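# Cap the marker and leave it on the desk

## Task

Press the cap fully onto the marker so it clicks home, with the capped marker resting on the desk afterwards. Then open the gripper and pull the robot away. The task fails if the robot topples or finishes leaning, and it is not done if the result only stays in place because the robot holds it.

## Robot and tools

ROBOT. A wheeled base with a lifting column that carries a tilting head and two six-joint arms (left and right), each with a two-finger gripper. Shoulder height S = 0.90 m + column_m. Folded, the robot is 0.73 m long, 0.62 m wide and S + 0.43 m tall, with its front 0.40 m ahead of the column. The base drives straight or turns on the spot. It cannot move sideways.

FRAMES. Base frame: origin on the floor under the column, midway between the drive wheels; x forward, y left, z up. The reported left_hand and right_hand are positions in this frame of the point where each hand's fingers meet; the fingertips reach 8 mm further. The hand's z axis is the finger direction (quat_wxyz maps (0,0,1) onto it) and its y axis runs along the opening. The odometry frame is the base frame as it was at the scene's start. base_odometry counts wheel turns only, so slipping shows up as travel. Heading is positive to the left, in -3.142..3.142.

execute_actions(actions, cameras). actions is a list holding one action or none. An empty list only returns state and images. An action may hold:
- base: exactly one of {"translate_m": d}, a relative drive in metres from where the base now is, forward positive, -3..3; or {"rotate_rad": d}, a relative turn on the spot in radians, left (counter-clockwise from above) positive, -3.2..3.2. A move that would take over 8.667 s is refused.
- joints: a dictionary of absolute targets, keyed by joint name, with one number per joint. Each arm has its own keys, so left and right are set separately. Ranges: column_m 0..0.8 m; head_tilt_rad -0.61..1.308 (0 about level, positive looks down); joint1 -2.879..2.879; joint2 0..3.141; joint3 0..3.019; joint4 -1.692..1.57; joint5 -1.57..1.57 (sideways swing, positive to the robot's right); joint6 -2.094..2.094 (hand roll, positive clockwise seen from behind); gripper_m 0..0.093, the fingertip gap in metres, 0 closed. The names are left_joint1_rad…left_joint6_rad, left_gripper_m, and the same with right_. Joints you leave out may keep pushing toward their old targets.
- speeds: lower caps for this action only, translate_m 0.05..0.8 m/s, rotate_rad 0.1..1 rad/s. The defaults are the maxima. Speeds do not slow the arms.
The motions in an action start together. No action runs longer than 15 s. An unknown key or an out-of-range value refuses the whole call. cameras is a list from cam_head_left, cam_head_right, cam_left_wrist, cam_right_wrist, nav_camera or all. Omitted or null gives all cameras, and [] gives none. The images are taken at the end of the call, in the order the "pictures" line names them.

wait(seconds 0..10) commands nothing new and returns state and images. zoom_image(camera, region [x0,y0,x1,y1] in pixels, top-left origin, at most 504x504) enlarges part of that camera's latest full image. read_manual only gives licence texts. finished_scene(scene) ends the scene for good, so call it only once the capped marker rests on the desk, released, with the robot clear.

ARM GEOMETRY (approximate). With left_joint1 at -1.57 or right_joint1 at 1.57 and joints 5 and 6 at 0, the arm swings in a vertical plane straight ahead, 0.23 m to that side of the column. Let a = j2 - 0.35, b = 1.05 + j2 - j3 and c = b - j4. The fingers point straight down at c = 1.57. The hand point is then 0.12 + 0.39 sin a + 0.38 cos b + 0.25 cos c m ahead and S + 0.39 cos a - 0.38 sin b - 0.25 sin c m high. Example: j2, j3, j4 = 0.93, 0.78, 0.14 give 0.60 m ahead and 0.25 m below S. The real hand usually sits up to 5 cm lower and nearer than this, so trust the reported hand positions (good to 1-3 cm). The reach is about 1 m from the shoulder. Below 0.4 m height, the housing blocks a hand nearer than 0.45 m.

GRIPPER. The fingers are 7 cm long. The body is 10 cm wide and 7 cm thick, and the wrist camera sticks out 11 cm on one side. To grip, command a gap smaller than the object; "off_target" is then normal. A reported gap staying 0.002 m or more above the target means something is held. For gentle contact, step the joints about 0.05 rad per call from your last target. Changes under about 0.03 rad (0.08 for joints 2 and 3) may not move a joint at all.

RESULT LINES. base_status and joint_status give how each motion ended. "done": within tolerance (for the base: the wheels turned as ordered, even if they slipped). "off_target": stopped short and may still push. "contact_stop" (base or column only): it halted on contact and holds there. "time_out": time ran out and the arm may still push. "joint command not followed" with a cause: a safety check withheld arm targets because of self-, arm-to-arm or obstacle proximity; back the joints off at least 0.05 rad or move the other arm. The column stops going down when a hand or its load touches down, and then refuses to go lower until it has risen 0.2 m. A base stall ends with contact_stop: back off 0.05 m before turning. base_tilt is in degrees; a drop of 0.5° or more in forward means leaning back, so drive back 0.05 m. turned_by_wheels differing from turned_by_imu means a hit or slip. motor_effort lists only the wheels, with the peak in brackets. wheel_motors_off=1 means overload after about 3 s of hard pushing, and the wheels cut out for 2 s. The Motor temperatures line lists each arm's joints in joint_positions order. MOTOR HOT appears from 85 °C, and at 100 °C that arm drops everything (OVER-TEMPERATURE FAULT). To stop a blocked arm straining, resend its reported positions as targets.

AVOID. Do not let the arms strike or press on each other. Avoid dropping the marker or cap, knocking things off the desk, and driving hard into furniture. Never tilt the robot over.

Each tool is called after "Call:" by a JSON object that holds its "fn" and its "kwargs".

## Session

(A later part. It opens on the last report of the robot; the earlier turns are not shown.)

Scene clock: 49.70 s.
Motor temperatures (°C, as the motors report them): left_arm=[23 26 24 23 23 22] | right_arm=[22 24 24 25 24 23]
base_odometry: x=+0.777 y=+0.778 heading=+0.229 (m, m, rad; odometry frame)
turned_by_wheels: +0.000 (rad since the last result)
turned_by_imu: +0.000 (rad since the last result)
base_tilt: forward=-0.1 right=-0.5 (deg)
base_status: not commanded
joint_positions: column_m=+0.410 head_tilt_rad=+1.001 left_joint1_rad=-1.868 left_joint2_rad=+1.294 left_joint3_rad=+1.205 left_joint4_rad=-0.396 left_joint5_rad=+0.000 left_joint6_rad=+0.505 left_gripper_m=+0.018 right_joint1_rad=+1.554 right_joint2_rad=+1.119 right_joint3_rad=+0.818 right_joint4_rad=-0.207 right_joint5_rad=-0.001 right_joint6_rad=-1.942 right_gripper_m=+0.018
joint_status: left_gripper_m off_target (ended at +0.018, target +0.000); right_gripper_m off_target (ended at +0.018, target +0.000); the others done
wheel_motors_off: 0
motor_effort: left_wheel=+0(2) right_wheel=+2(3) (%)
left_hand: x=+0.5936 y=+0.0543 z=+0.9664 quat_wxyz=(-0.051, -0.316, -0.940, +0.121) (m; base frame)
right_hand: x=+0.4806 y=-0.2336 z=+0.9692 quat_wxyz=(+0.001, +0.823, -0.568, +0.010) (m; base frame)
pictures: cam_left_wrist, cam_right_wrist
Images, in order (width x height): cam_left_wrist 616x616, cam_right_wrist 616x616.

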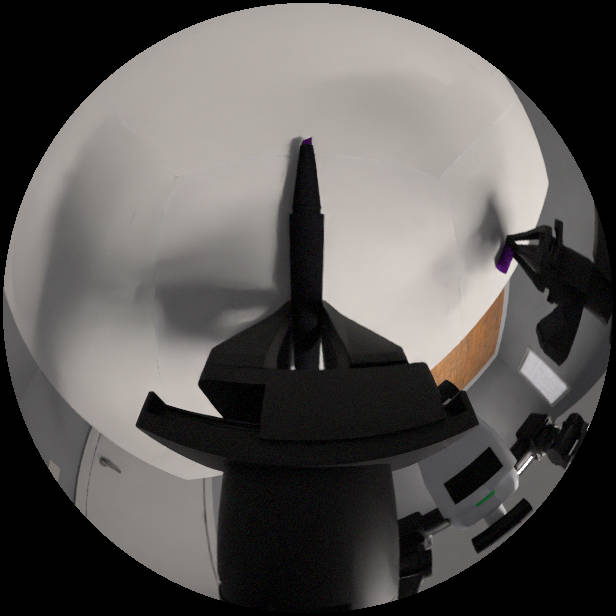

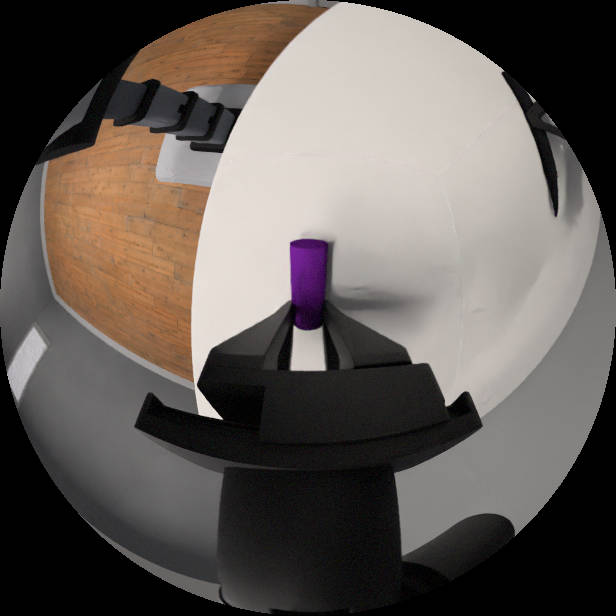

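Call:
{"fn": "execute_actions", "kwargs": {"actions": [{"joints":{"column_m":0.45}}], "cameras": []}}

Call:
{"fn": "execute_actions", "kwargs": {"actions": [{"joints":{"left_joint1_rad":-1.75,"left_joint2_rad":1.21,"left_joint3_rad":1.07,"left_joint4_rad":-0.36,"left_joint6_rad":1.47,"right_joint1_rad":1.56,"right_joint2_rad":1.21,"right_joint3_rad":1.05,"right_joint4_rad":-0.36,"right_joint6_rad":1.6}}], "cameras": ["cam_head_left","cam_left_wrist","cam_right_wrist"]}}

Scene clock: 56.60 s.
Motor temperatures (°C, as the motors report them): left_arm=[23 26 24 23 23 22] | right_arm=[22 24 24 25 24 23]
base_odometry: x=+0.777 y=+0.778 heading=+0.229 (m, m, rad; odometry frame)
turned_by_wheels: +0.000 (rad since the last result)
turned_by_imu: +0.001 (rad since the last result)
base_tilt: forward=-0.1 right=-0.5 (deg)
base_status: not commanded
joint_positions: column_m=+0.450 head_tilt_rad=+1.001 left_joint1_rad=-1.868 left_joint2_rad=+1.306 left_joint3_rad=+1.205 left_joint4_rad=-0.396 left_joint5_rad=+0.000 left_joint6_rad=+0.505 left_gripper_m=+0.018 right_joint1_rad=+1.554 right_joint2_rad=+1.119 right_joint3_rad=+0.818 right_joint4_rad=-0.207 right_joint5_rad=-0.001 right_joint6_rad=-1.942 right_gripper_m=+0.018
joint_status: all done
wheel_motors_off: 0
motor_effort: left_wheel=+0(1) right_wheel=+1(2) (%)
left_hand: x=+0.5893 y=+0.0536 z=+1.0010 quat_wxyz=(-0.045, -0.317, -0.940, +0.122) (m; base frame)
right_hand: x=+0.4806 y=-0.2336 z=+1.0093 quat_wxyz=(+0.001, +0.823, -0.568, +0.010) (m; base frame)
pictures: none
No camera images: the call's "cameras" was empty. Leave "cameras" out to get every camera's image.

Scene clock: 59.07 s.
Motor temperatures (°C, as the motors report them): left_arm=[23 26 24 23 23 22] | right_arm=[22 24 24 25 24 23]
base_odometry: x=+0.777 y=+0.778 heading=+0.229 (m, m, rad; odometry frame)
turned_by_wheels: +0.000 (rad since the last result)
turned_by_imu: +0.001 (rad since the last result)
base_tilt: forward=-0.1 right=-0.5 (deg)
base_status: not commanded
joint_positions: column_m=+0.450 head_tilt_rad=+1.001 left_joint1_rad=-1.740 left_joint2_rad=+1.223 left_joint3_rad=+1.064 left_joint4_rad=-0.363 left_joint5_rad=-0.001 left_joint6_rad=+1.462 left_gripper_m=+0.018 right_joint1_rad=+1.554 right_joint2_rad=+1.214 right_joint3_rad=+1.052 right_joint4_rad=-0.354 right_joint5_rad=-0.001 right_joint6_rad=+1.591 right_gripper_m=+0.018
joint_status: all done
wheel_motors_off: 0
motor_effort: left_wheel=-1(1) right_wheel=+3(4) (%)
left_hand: x=+0.5524 y=+0.1329 z=+1.0023 quat_wxyz=(-0.049, -0.697, -0.714, +0.053) (m; base frame)
right_hand: x=+0.5544 y=-0.2344 z=+0.9979 quat_wxyz=(-0.008, -0.717, -0.697, +0.002) (m; base frame)
pictures: cam_head_left, cam_left_wrist, cam_right_wrist
Images, in order (width x height): cam_head_left 896x504, cam_left_wrist 616x616, cam_right_wrist 616x616.

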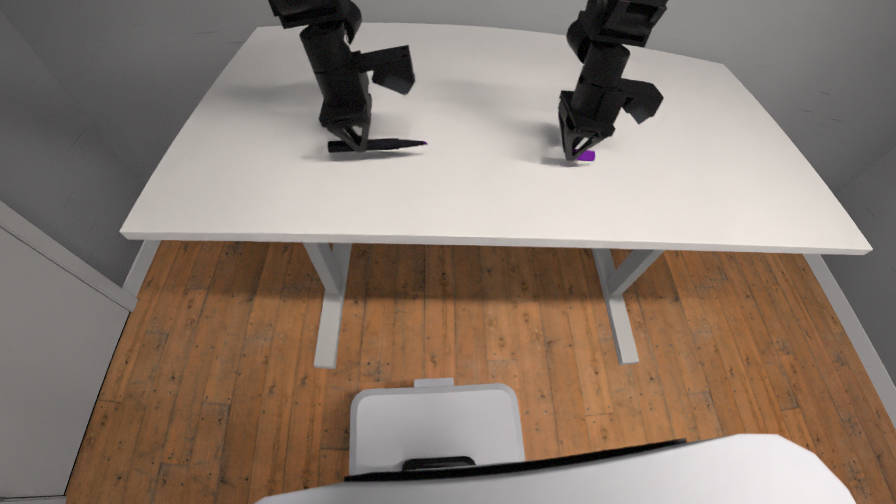

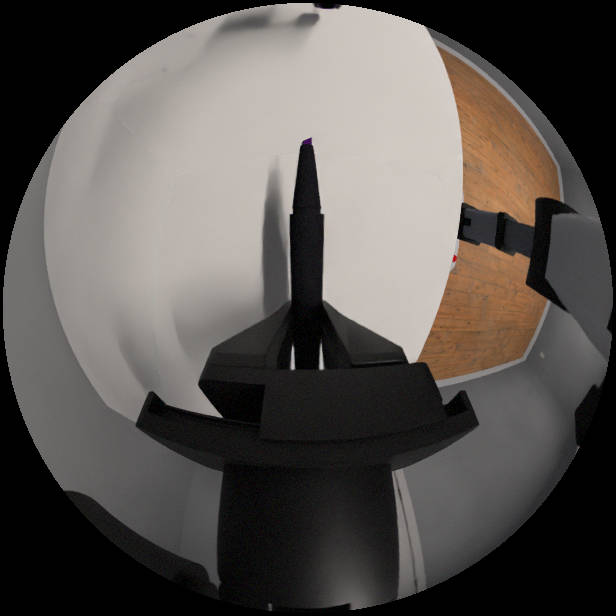

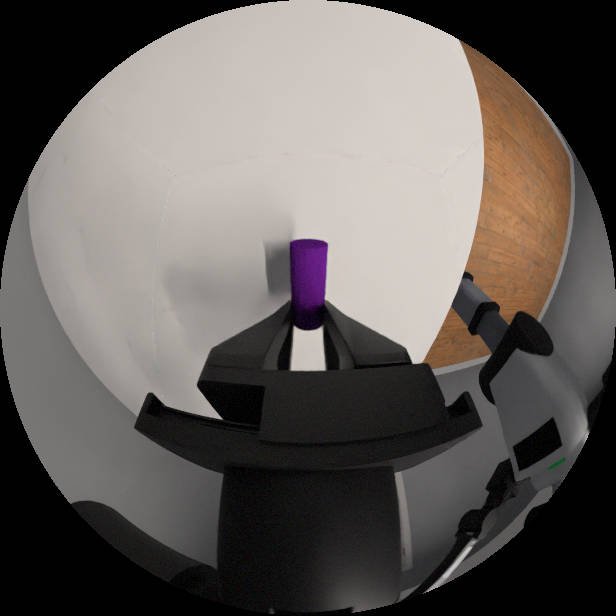

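Call:
{"fn": "execute_actions", "kwargs": {"actions": [{"joints":{"column_m":0.419,"left_joint2_rad":1.26,"left_joint4_rad":-0.33}}], "cameras": ["cam_head_left"]}}

Call:
{"fn": "execute_actions", "kwargs": {"actions": [{"joints":{"left_gripper_m":0.045,"right_gripper_m":0.045}}], "cameras": ["cam_head_left","cam_left_wrist","cam_right_wrist"]}}

Scene clock: 61.47 s.
Motor temperatures (°C, as the motors report them): left_arm=[23 26 24 23 23 22] | right_arm=[22 24 24 25 24 23]
base_odometry: x=+0.777 y=+0.778 heading=+0.229 (m, m, rad; odometry frame)
turned_by_wheels: +0.000 (rad since the last result)
turned_by_imu: +0.001 (rad since the last result)
base_tilt: forward=-0.2 right=-0.4 (deg)
base_status: not commanded
joint_positions: column_m=+0.419 head_tilt_rad=+1.001 left_joint1_rad=-1.740 left_joint2_rad=+1.238 left_joint3_rad=+1.064 left_joint4_rad=-0.337 left_joint5_rad=+0.001 left_joint6_rad=+1.462 left_gripper_m=+0.018 right_joint1_rad=+1.554 right_joint2_rad=+1.209 right_joint3_rad=+1.052 right_joint4_rad=-0.357 right_joint5_rad=+0.000 right_joint6_rad=+1.592 right_gripper_m=+0.018
joint_status: all done
wheel_motors_off: 0
motor_effort: left_wheel=+0(1) right_wheel=+3(3) (%)
left_hand: x=+0.5533 y=+0.1310 z=+0.9653 quat_wxyz=(-0.054, -0.697, -0.714, +0.051) (m; base frame)
right_hand: x=+0.5551 y=-0.2344 z=+0.9689 quat_wxyz=(-0.008, -0.717, -0.697, +0.002) (m; base frame)
pictures: cam_head_left
Images, in order (width x height): cam_head_left 896x504.

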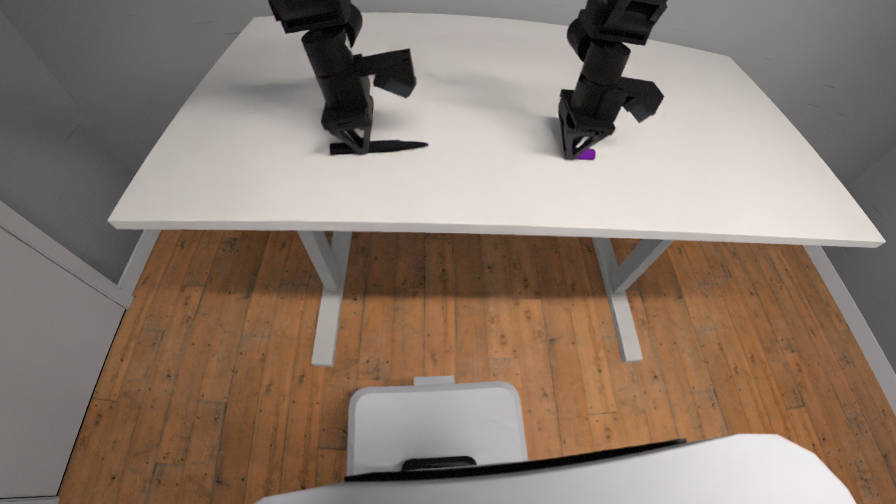

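Scene clock: 62.07 s.
Motor temperatures (°C, as the motors report them): left_arm=[23 26 24 23 23 22] | right_arm=[22 24 24 25 24 23]
base_odometry: x=+0.777 y=+0.778 heading=+0.229 (m, m, rad; odometry frame)
turned_by_wheels: +0.000 (rad since the last result)
turned_by_imu: +0.000 (rad since the last result)
base_tilt: forward=-0.1 right=-0.5 (deg)
base_status: not commanded
joint_positions: column_m=+0.419 head_tilt_rad=+1.001 left_joint1_rad=-1.741 left_joint2_rad=+1.242 left_joint3_rad=+1.064 left_joint4_rad=-0.337 left_joint5_rad=+0.001 left_joint6_rad=+1.462 left_gripper_m=+0.045 right_joint1_rad=+1.554 right_joint2_rad=+1.209 right_joint3_rad=+1.052 right_joint4_rad=-0.357 right_joint5_rad=+0.000 right_joint6_rad=+1.592 right_gripper_m=+0.045
joint_status: all done
wheel_motors_off: 0
motor_effort: left_wheel=-1(2) right_wheel=+2(4) (%)
left_hand: x=+0.5520 y=+0.1307 z=+0.9637 quat_wxyz=(-0.053, -0.697, -0.714, +0.052) (m; base frame)
right_hand: x=+0.5551 y=-0.2344 z=+0.9689 quat_wxyz=(-0.008, -0.717, -0.697, +0.002) (m; base frame)
pictures: cam_head_left, cam_left_wrist, cam_right_wrist
Images, in order (width x height): cam_head_left 896x504, cam_left_wrist 616x616, cam_right_wrist 616x616.

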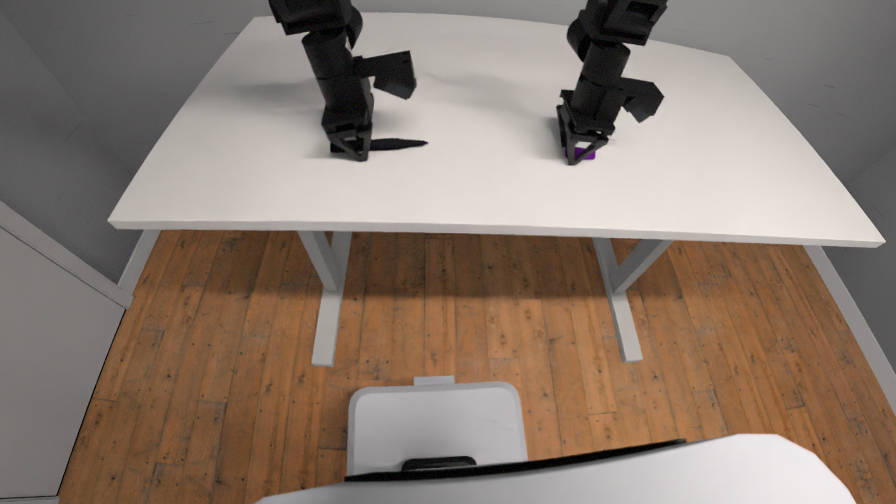

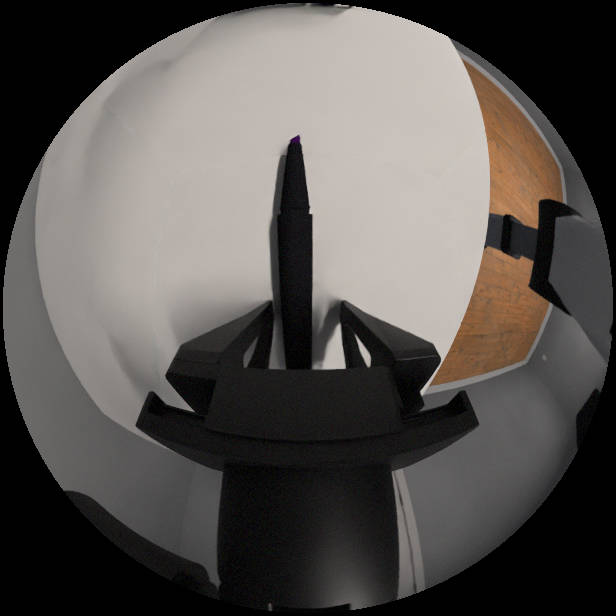

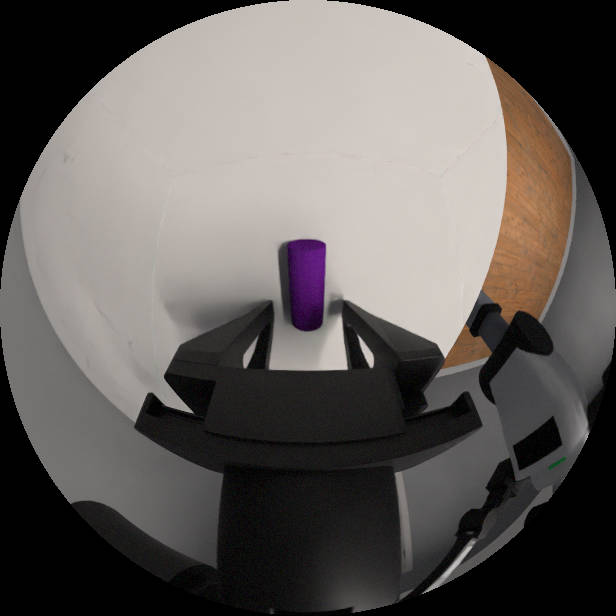

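Call:
{"fn": "execute_actions", "kwargs": {"actions": [{"joints":{"column_m":0.47,"left_gripper_m":0.05,"right_gripper_m":0.05}}], "cameras": []}}

Call:
{"fn": "execute_actions", "kwargs": {"actions": [{"joints":{"left_joint1_rad":-1.70,"left_joint6_rad":-1.65,"right_joint1_rad":1.385,"right_joint5_rad":-0.35,"right_joint6_rad":1.66}}], "cameras": ["cam_head_left","cam_left_wrist","cam_right_wrist"]}}

Scene clock: 66.50 s.
Motor temperatures (°C, as the motors report them): left_arm=[23 26 24 23 23 22] | right_arm=[22 24 24 25 24 23]
base_odometry: x=+0.777 y=+0.778 heading=+0.229 (m, m, rad; odometry frame)
turned_by_wheels: +0.000 (rad since the last result)
turned_by_imu: +0.001 (rad since the last result)
base_tilt: forward=-0.1 right=-0.5 (deg)
base_status: not commanded
joint_positions: column_m=+0.470 head_tilt_rad=+1.001 left_joint1_rad=-1.741 left_joint2_rad=+1.244 left_joint3_rad=+1.064 left_joint4_rad=-0.337 left_joint5_rad=+0.001 left_joint6_rad=+1.462 left_gripper_m=+0.050 right_joint1_rad=+1.554 right_joint2_rad=+1.209 right_joint3_rad=+1.051 right_joint4_rad=-0.357 right_joint5_rad=+0.000 right_joint6_rad=+1.592 right_gripper_m=+0.050
joint_status: all done
wheel_motors_off: 0
motor_effort: left_wheel=-1(1) right_wheel=+2(3) (%)
left_hand: x=+0.5513 y=+0.1306 z=+1.0136 quat_wxyz=(-0.052, -0.697, -0.713, +0.053) (m; base frame)
right_hand: x=+0.5548 y=-0.2344 z=+1.0197 quat_wxyz=(-0.008, -0.717, -0.697, +0.002) (m; base frame)
pictures: none
No camera images: the call's "cameras" was empty. Leave "cameras" out to get every camera's image.

Scene clock: 68.83 s.
Motor temperatures (°C, as the motors report them): left_arm=[23 26 24 23 23 22] | right_arm=[22 24 24 25 24 23]
base_odometry: x=+0.777 y=+0.778 heading=+0.229 (m, m, rad; odometry frame)
turned_by_wheels: +0.000 (rad since the last result)
turned_by_imu: +0.001 (rad since the last result)
base_tilt: forward=-0.2 right=-0.4 (deg)
base_status: not commanded
joint_positions: column_m=+0.470 head_tilt_rad=+1.001 left_joint1_rad=-1.705 left_joint2_rad=+1.244 left_joint3_rad=+1.064 left_joint4_rad=-0.337 left_joint5_rad=+0.001 left_joint6_rad=-1.642 left_gripper_m=+0.050 right_joint1_rad=+1.380 right_joint2_rad=+1.209 right_joint3_rad=+1.051 right_joint4_rad=-0.357 right_joint5_rad=-0.348 right_joint6_rad=+1.650 right_gripper_m=+0.050
joint_status: all done
wheel_motors_off: 0
motor_effort: left_wheel=+0(1) right_wheel=+3(3) (%)
left_hand: x=+0.5528 y=+0.1503 z=+1.0110 quat_wxyz=(+0.040, +0.707, -0.704, +0.043) (m; base frame)
right_hand: x=+0.5555 y=-0.2691 z=+1.0288 quat_wxyz=(+0.059, -0.762, -0.641, -0.071) (m; base frame)
pictures: cam_head_left, cam_left_wrist, cam_right_wrist
Images, in order (width x height): cam_head_left 896x504, cam_left_wrist 616x616, cam_right_wrist 616x616.

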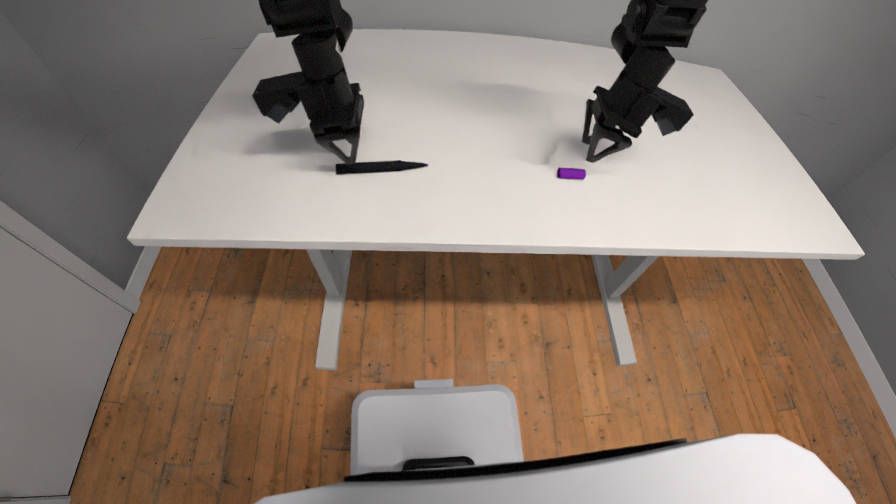

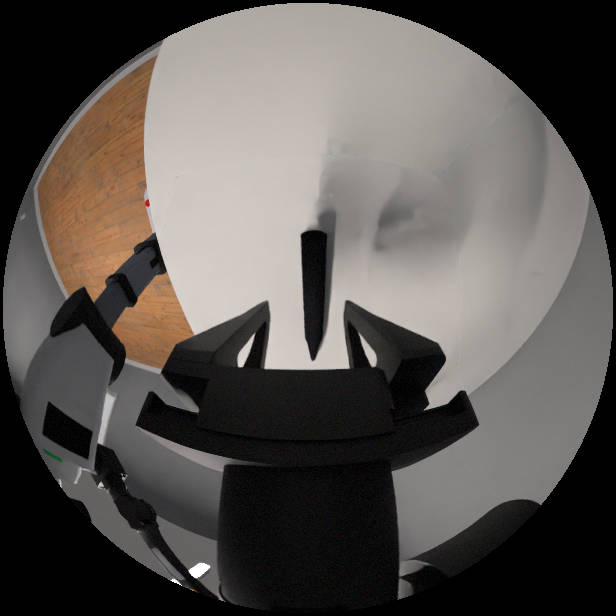

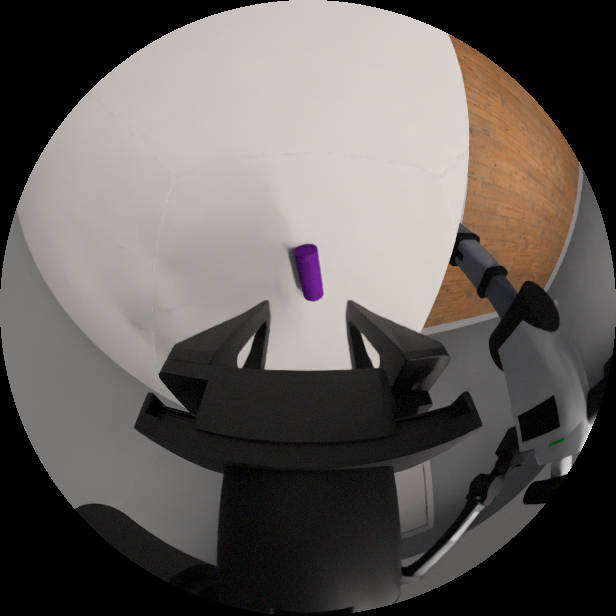

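Call:
{"fn": "execute_actions", "kwargs": {"actions": [{"joints":{"column_m":0.44,"right_joint1_rad":1.41,"right_joint2_rad":1.26,"right_joint4_rad":-0.32,"right_joint6_rad":1.48}}], "cameras": ["cam_head_left","cam_left_wrist","cam_right_wrist"]}}

Scene clock: 70.90 s.
Motor temperatures (°C, as the motors report them): left_arm=[23 26 24 23 23 22] | right_arm=[22 24 24 25 24 23]
base_odometry: x=+0.777 y=+0.778 heading=+0.229 (m, m, rad; odometry frame)
turned_by_wheels: +0.000 (rad since the last result)
turned_by_imu: +0.001 (rad since the last result)
base_tilt: forward=-0.2 right=-0.5 (deg)
base_status: not commanded
joint_positions: column_m=+0.440 head_tilt_rad=+1.001 left_joint1_rad=-1.705 left_joint2_rad=+1.244 left_joint3_rad=+1.064 left_joint4_rad=-0.337 left_joint5_rad=+0.001 left_joint6_rad=-1.642 left_gripper_m=+0.050 right_joint1_rad=+1.408 right_joint2_rad=+1.241 right_joint3_rad=+1.051 right_joint4_rad=-0.326 right_joint5_rad=-0.348 right_joint6_rad=+1.489 right_gripper_m=+0.050
joint_status: all done
wheel_motors_off: 0
motor_effort: left_wheel=+0(1) right_wheel=+4(1) (%)
left_hand: x=+0.5527 y=+0.1503 z=+0.9810 quat_wxyz=(+0.041, +0.707, -0.704, +0.042) (m; base frame)
right_hand: x=+0.5520 y=-0.2558 z=+0.9845 quat_wxyz=(+0.062, -0.702, -0.704, -0.083) (m; base frame)
pictures: cam_head_left, cam_left_wrist, cam_right_wrist
Images, in order (width x height): cam_head_left 896x504, cam_left_wrist 616x616, cam_right_wrist 616x616.

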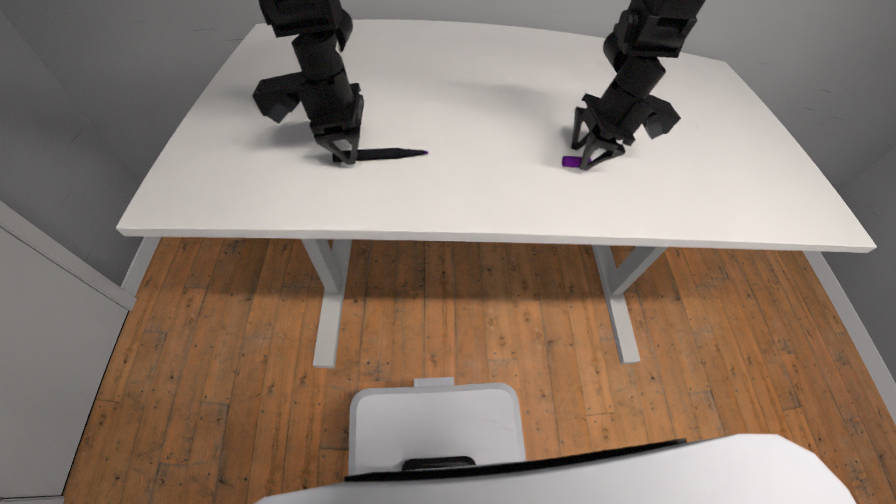

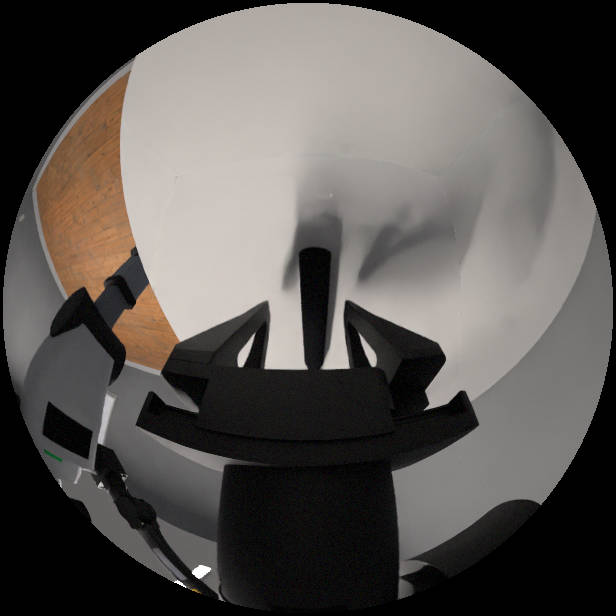

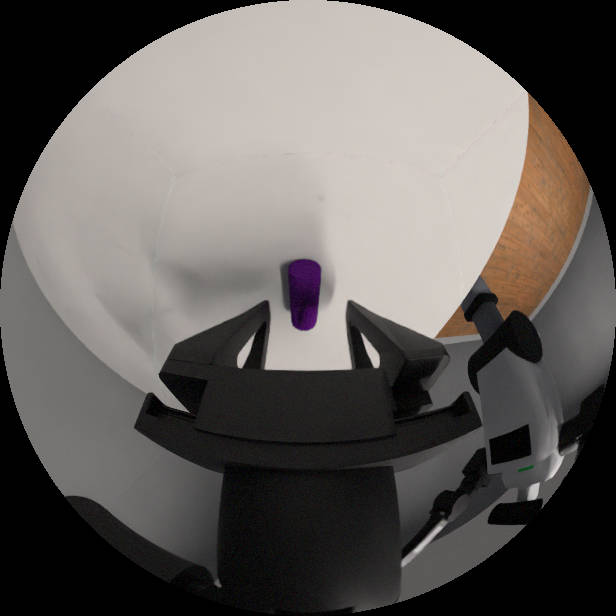

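Call:
{"fn": "execute_actions", "kwargs": {"actions": [{"joints":{"column_m":0.423}}], "cameras": ["cam_left_wrist","cam_right_wrist"]}}

Call:
{"fn": "execute_actions", "kwargs": {"actions": [{"joints":{"left_gripper_m":0.0,"right_gripper_m":0.0}}], "cameras": ["cam_head_left","cam_left_wrist","cam_right_wrist"]}}

Scene clock: 72.97 s.
Motor temperatures (°C, as the motors report them): left_arm=[23 26 24 23 23 22] | right_arm=[22 24 24 25 24 23]
base_odometry: x=+0.777 y=+0.778 heading=+0.229 (m, m, rad; odometry frame)
turned_by_wheels: +0.000 (rad since the last result)
turned_by_imu: +0.001 (rad since the last result)
base_tilt: forward=-0.1 right=-0.5 (deg)
base_status: not commanded
joint_positions: column_m=+0.423 head_tilt_rad=+1.001 left_joint1_rad=-1.705 left_joint2_rad=+1.245 left_joint3_rad=+1.064 left_joint4_rad=-0.337 left_joint5_rad=+0.001 left_joint6_rad=-1.642 left_gripper_m=+0.050 right_joint1_rad=+1.408 right_joint2_rad=+1.242 right_joint3_rad=+1.051 right_joint4_rad=-0.326 right_joint5_rad=-0.349 right_joint6_rad=+1.489 right_gripper_m=+0.050
joint_status: all done
wheel_motors_off: 0
motor_effort: left_wheel=+0(1) right_wheel=+3(2) (%)
left_hand: x=+0.5524 y=+0.1503 z=+0.9637 quat_wxyz=(+0.041, +0.707, -0.704, +0.042) (m; base frame)
right_hand: x=+0.5519 y=-0.2557 z=+0.9674 quat_wxyz=(+0.062, -0.702, -0.704, -0.083) (m; base frame)
pictures: cam_left_wrist, cam_right_wrist
Images, in order (width x height): cam_left_wrist 616x616, cam_right_wrist 616x616.

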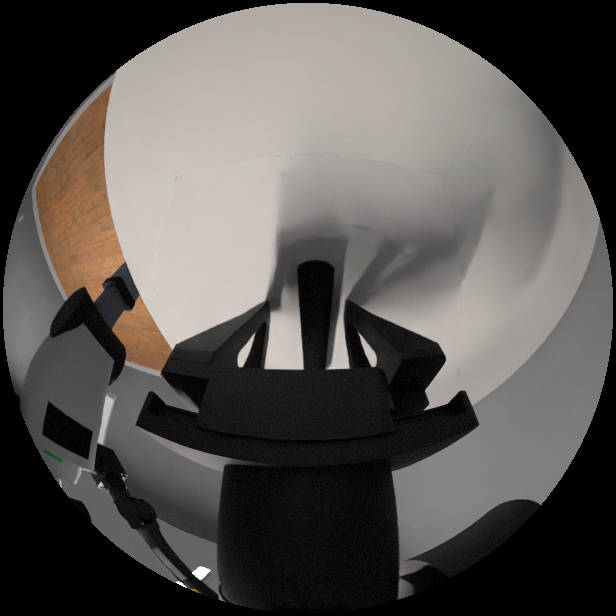

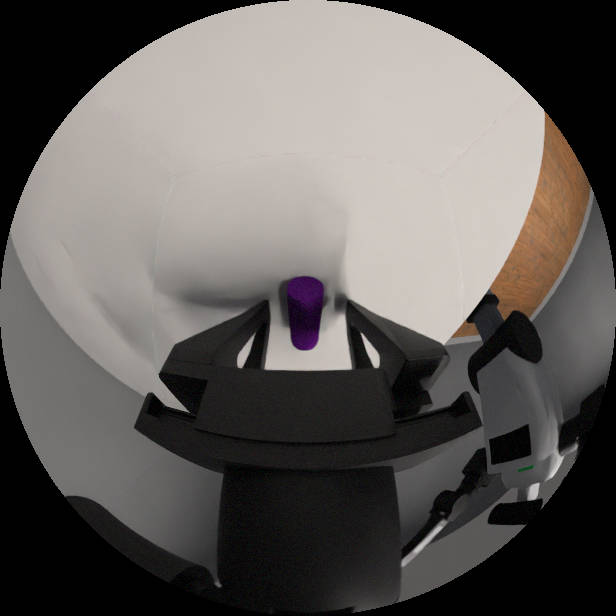

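Scene clock: 73.57 s.
Motor temperatures (°C, as the motors report them): left_arm=[23 26 24 23 23 22] | right_arm=[22 24 24 25 24 23]
base_odometry: x=+0.777 y=+0.778 heading=+0.229 (m, m, rad; odometry frame)
turned_by_wheels: +0.000 (rad since the last result)
turned_by_imu: +0.000 (rad since the last result)
base_tilt: forward=-0.1 right=-0.5 (deg)
base_status: not commanded
joint_positions: column_m=+0.423 head_tilt_rad=+1.001 left_joint1_rad=-1.705 left_joint2_rad=+1.245 left_joint3_rad=+1.064 left_joint4_rad=-0.337 left_joint5_rad=+0.001 left_joint6_rad=-1.642 left_gripper_m=+0.018 right_joint1_rad=+1.408 right_joint2_rad=+1.242 right_joint3_rad=+1.051 right_joint4_rad=-0.326 right_joint5_rad=-0.350 right_joint6_rad=+1.489 right_gripper_m=+0.018
joint_status: left_gripper_m off_target (ended at +0.018, target +0.000); right_gripper_m off_target (ended at +0.018, target +0.000)
wheel_motors_off: 0
motor_effort: left_wheel=-1(1) right_wheel=+2(2) (%)
left_hand: x=+0.5524 y=+0.1503 z=+0.9637 quat_wxyz=(+0.041, +0.708, -0.704, +0.042) (m; base frame)
right_hand: x=+0.5519 y=-0.2556 z=+0.9674 quat_wxyz=(+0.063, -0.702, -0.704, -0.083) (m; base frame)
pictures: cam_head_left, cam_left_wrist, cam_right_wrist
Images, in order (width x height): cam_head_left 896x504, cam_left_wrist 616x616, cam_right_wrist 616x616.

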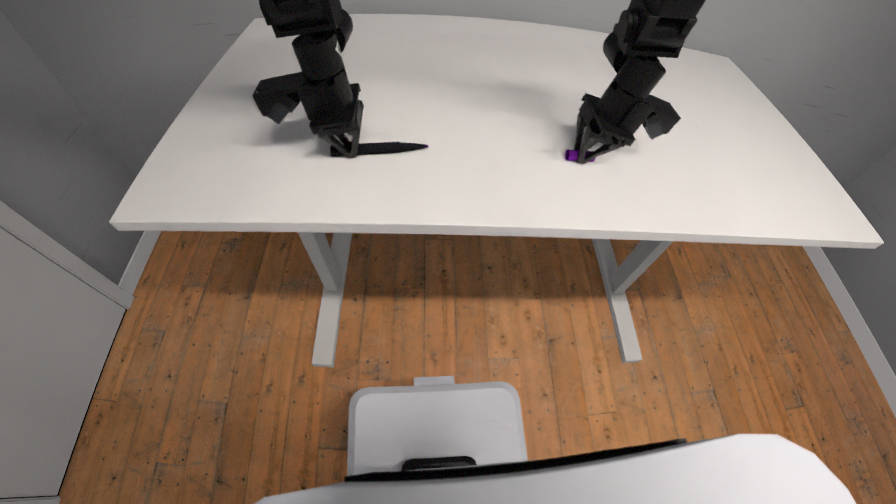

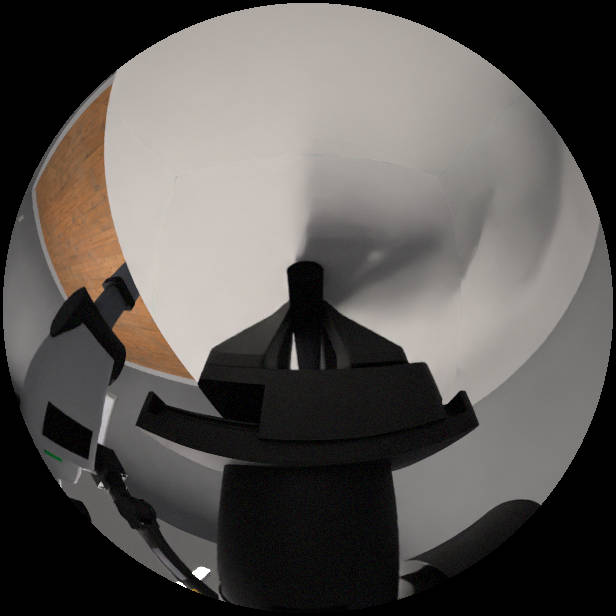

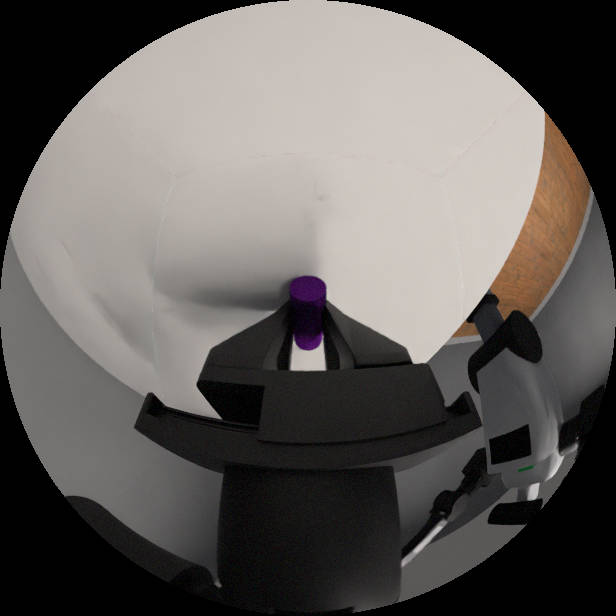

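Call:
{"fn": "execute_actions", "kwargs": {"actions": [{"joints":{"column_m":0.445}}], "cameras": []}}

Call:
{"fn": "execute_actions", "kwargs": {"actions": [{"joints":{"left_joint1_rad":-1.78,"left_joint5_rad":-0.065,"left_joint6_rad":-1.67,"right_joint1_rad":1.93,"right_joint5_rad":0.10,"right_joint6_rad":1.75,"right_joint2_rad":1.29,"right_joint3_rad":1.07,"right_joint4_rad":-0.3}}], "cameras": ["cam_head_left","cam_left_wrist","cam_right_wrist"]}}

Scene clock: 77.57 s.
Motor temperatures (°C, as the motors report them): left_arm=[23 26 24 23 23 22] | right_arm=[22 24 24 25 24 23]
base_odometry: x=+0.777 y=+0.778 heading=+0.229 (m, m, rad; odometry frame)
turned_by_wheels: +0.000 (rad since the last result)
turned_by_imu: +0.001 (rad since the last result)
base_tilt: forward=-0.1 right=-0.5 (deg)
base_status: not commanded
joint_positions: column_m=+0.445 head_tilt_rad=+1.001 left_joint1_rad=-1.705 left_joint2_rad=+1.245 left_joint3_rad=+1.064 left_joint4_rad=-0.337 left_joint5_rad=+0.001 left_joint6_rad=-1.642 left_gripper_m=+0.018 right_joint1_rad=+1.408 right_joint2_rad=+1.242 right_joint3_rad=+1.051 right_joint4_rad=-0.326 right_joint5_rad=-0.350 right_joint6_rad=+1.489 right_gripper_m=+0.018
joint_status: all done
wheel_motors_off: 0
motor_effort: left_wheel=-1(1) right_wheel=+2(3) (%)
left_hand: x=+0.5521 y=+0.1502 z=+0.9852 quat_wxyz=(+0.041, +0.708, -0.704, +0.042) (m; base frame)
right_hand: x=+0.5517 y=-0.2556 z=+0.9890 quat_wxyz=(+0.063, -0.702, -0.704, -0.083) (m; base frame)
pictures: none
No camera images: the call's "cameras" was empty. Leave "cameras" out to get every camera's image.

Scene clock: 78.77 s.
Motor temperatures (°C, as the motors report them): left_arm=[23 26 24 23 23 22] | right_arm=[22 24 24 25 24 23]
base_odometry: x=+0.777 y=+0.778 heading=+0.229 (m, m, rad; odometry frame)
turned_by_wheels: +0.000 (rad since the last result)
turned_by_imu: +0.000 (rad since the last result)
base_tilt: forward=-0.1 right=-0.5 (deg)
base_status: not commanded
joint_positions: column_m=+0.445 head_tilt_rad=+1.001 left_joint1_rad=-1.783 left_joint2_rad=+1.245 left_joint3_rad=+1.064 left_joint4_rad=-0.337 left_joint5_rad=-0.063 left_joint6_rad=-1.662 left_gripper_m=+0.018 right_joint1_rad=+1.939 right_joint2_rad=+1.273 right_joint3_rad=+1.058 right_joint4_rad=-0.307 right_joint5_rad=+0.097 right_joint6_rad=+1.741 right_gripper_m=+0.018
joint_status: all done
wheel_motors_off: 0
motor_effort: left_wheel=-1(1) right_wheel=+3(4) (%)
left_hand: x=+0.5495 y=+0.1184 z=+0.9900 quat_wxyz=(+0.042, +0.701, -0.711, +0.044) (m; base frame)
right_hand: x=+0.5321 y=-0.0390 z=+0.9962 quat_wxyz=(+0.081, -0.698, -0.708, -0.075) (m; base frame)
pictures: cam_head_left, cam_left_wrist, cam_right_wrist
Images, in order (width x height): cam_head_left 896x504, cam_left_wrist 616x616, cam_right_wrist 616x616.

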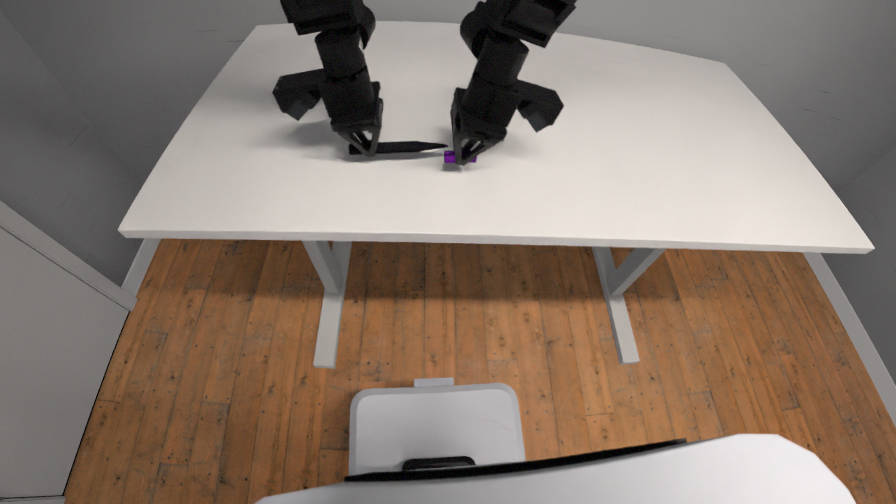

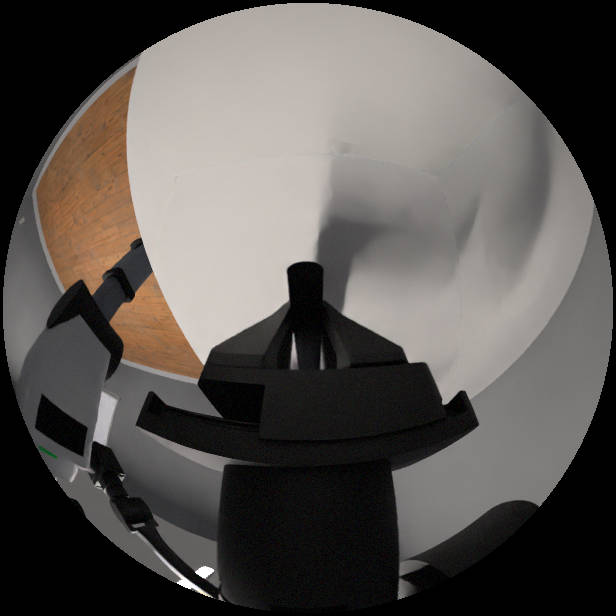

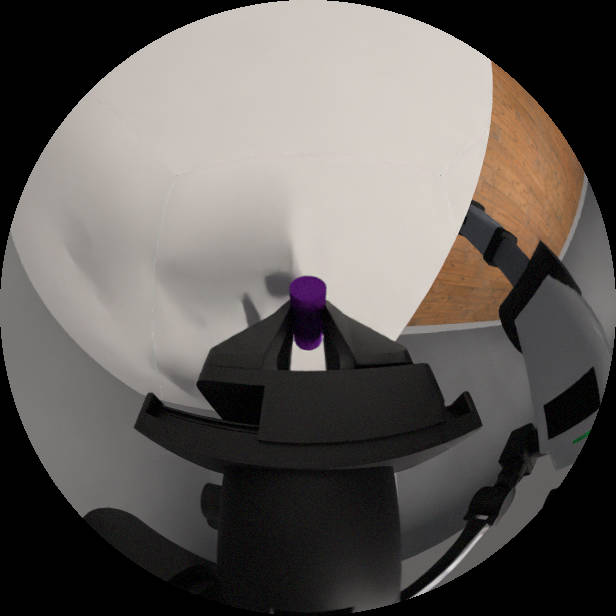

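Call:
{"fn": "execute_actions", "kwargs": {"actions": [{"joints":{"right_joint1_rad":1.86,"right_joint5_rad":0.05,"right_joint6_rad":1.72,"right_joint3_rad":1.10,"right_joint4_rad":-0.33,"right_joint2_rad":1.31}}], "cameras": ["cam_head_left","cam_head_right"]}}

Call:
{"fn": "zoom_image", "kwargs": {"camera": "cam_head_left", "region": [335, 110, 515, 190]}}

Scene clock: 84.03 s.
Motor temperatures (°C, as the motors report them): left_arm=[23 26 24 23 23 22] | right_arm=[22 24 24 25 24 23]
base_odometry: x=+0.777 y=+0.778 heading=+0.229 (m, m, rad; odometry frame)
turned_by_wheels: +0.000 (rad since the last result)
turned_by_imu: +0.001 (rad since the last result)
base_tilt: forward=-0.1 right=-0.5 (deg)
base_status: not commanded
joint_positions: column_m=+0.445 head_tilt_rad=+1.001 left_joint1_rad=-1.783 left_joint2_rad=+1.245 left_joint3_rad=+1.064 left_joint4_rad=-0.337 left_joint5_rad=-0.063 left_joint6_rad=-1.662 left_gripper_m=+0.018 right_joint1_rad=+1.853 right_joint2_rad=+1.289 right_joint3_rad=+1.084 right_joint4_rad=-0.324 right_joint5_rad=+0.052 right_joint6_rad=+1.724 right_gripper_m=+0.018
joint_status: all done
wheel_motors_off: 0
motor_effort: left_wheel=-1(1) right_wheel=+2(4) (%)
left_hand: x=+0.5495 y=+0.1184 z=+0.9900 quat_wxyz=(+0.042, +0.701, -0.711, +0.044) (m; base frame)
right_hand: x=+0.5438 y=-0.0759 z=+0.9820 quat_wxyz=(+0.073, -0.708, -0.700, -0.062) (m; base frame)
pictures: cam_head_left, cam_head_right
Images, in order (width x height): cam_head_left 896x504, cam_head_right 896x504.

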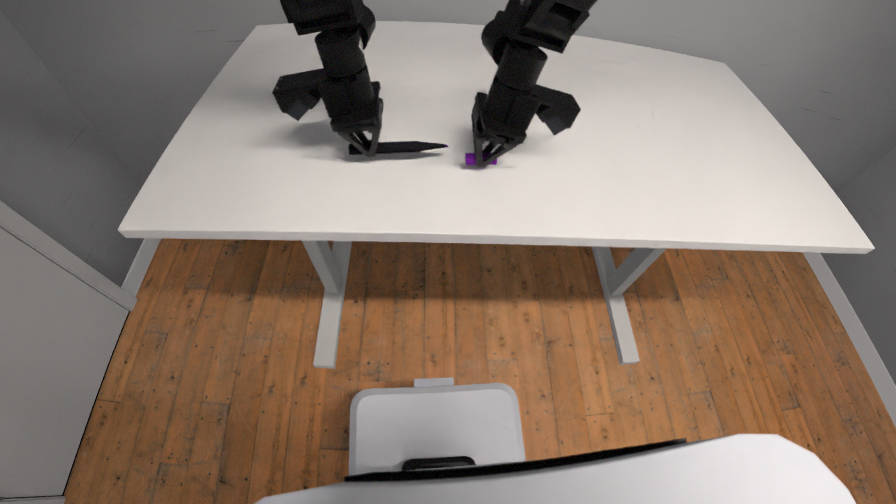

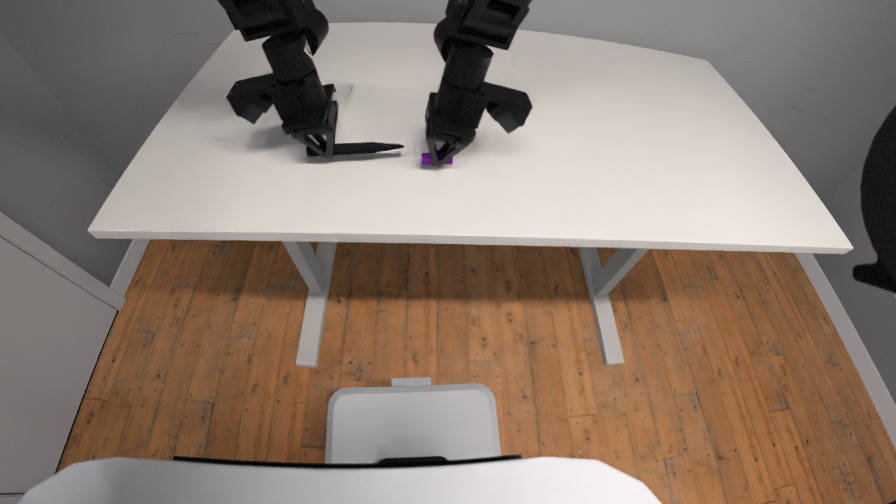

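Region (335, 110, 515, 190) of cam_head_left's 896x504 image, scaled by 2.800, with more detail than that image has.

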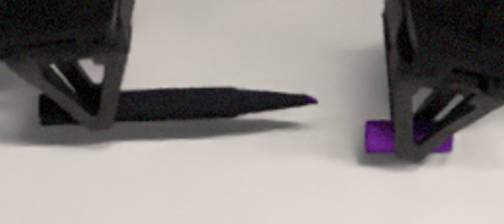

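Call:
{"fn": "execute_actions", "kwargs": {"actions": [{"joints":{"column_m":0.432,"left_joint2_rad":1.29,"right_joint3_rad":1.12,"right_joint4_rad":-0.34}}], "cameras": ["cam_head_left","cam_head_right"]}}

Call:
{"fn": "zoom_image", "kwargs": {"camera": "cam_head_left", "region": [335, 110, 515, 190]}}

Scene clock: 86.67 s.
Motor temperatures (°C, as the motors report them): left_arm=[23 27 24 23 23 22] | right_arm=[22 24 25 25 24 23]
base_odometry: x=+0.777 y=+0.778 heading=+0.229 (m, m, rad; odometry frame)
turned_by_wheels: +0.000 (rad since the last result)
turned_by_imu: +0.001 (rad since the last result)
base_tilt: forward=-0.1 right=-0.5 (deg)
base_status: not commanded
joint_positions: column_m=+0.432 head_tilt_rad=+1.001 left_joint1_rad=-1.783 left_joint2_rad=+1.279 left_joint3_rad=+1.065 left_joint4_rad=-0.337 left_joint5_rad=-0.064 left_joint6_rad=-1.662 left_gripper_m=+0.018 right_joint1_rad=+1.853 right_joint2_rad=+1.289 right_joint3_rad=+1.105 right_joint4_rad=-0.333 right_joint5_rad=+0.052 right_joint6_rad=+1.724 right_gripper_m=+0.018
joint_status: all done
wheel_motors_off: 0
motor_effort: left_wheel=-1(1) right_wheel=+3(4) (%)
left_hand: x=+0.5374 y=+0.1171 z=+0.9630 quat_wxyz=(+0.052, +0.699, -0.712, +0.031) (m; base frame)
right_hand: x=+0.5539 y=-0.0751 z=+0.9716 quat_wxyz=(+0.070, -0.708, -0.699, -0.066) (m; base frame)
pictures: cam_head_left, cam_head_right
Images, in order (width x height): cam_head_left 896x504, cam_head_right 896x504.

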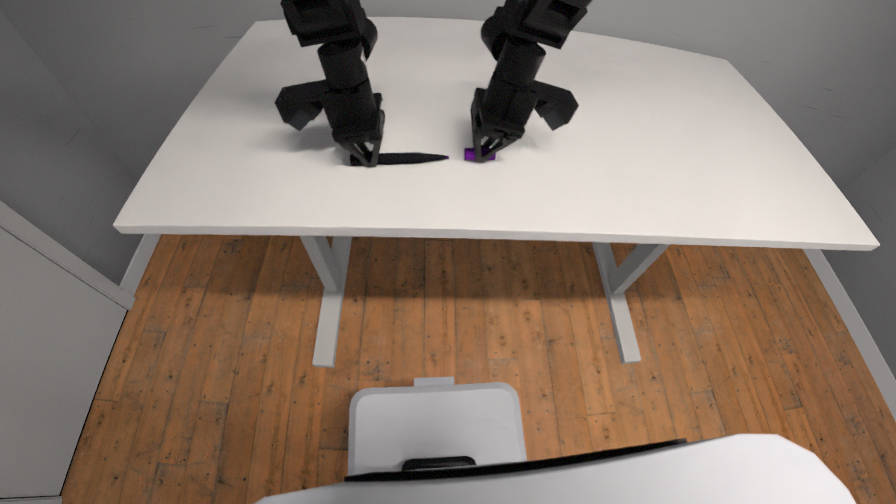

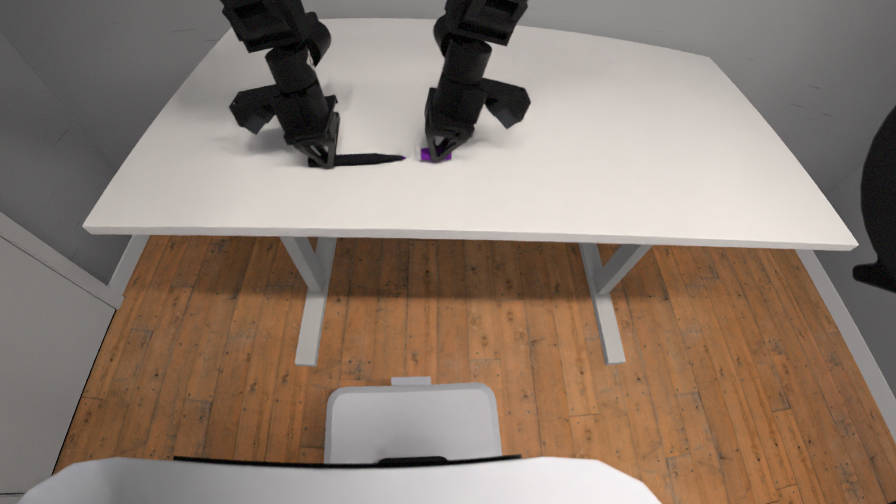

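Region (335, 110, 515, 190) of cam_head_left's 896x504 image, scaled by 2.800, with more detail than that image has.

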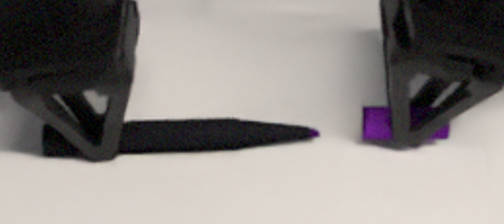

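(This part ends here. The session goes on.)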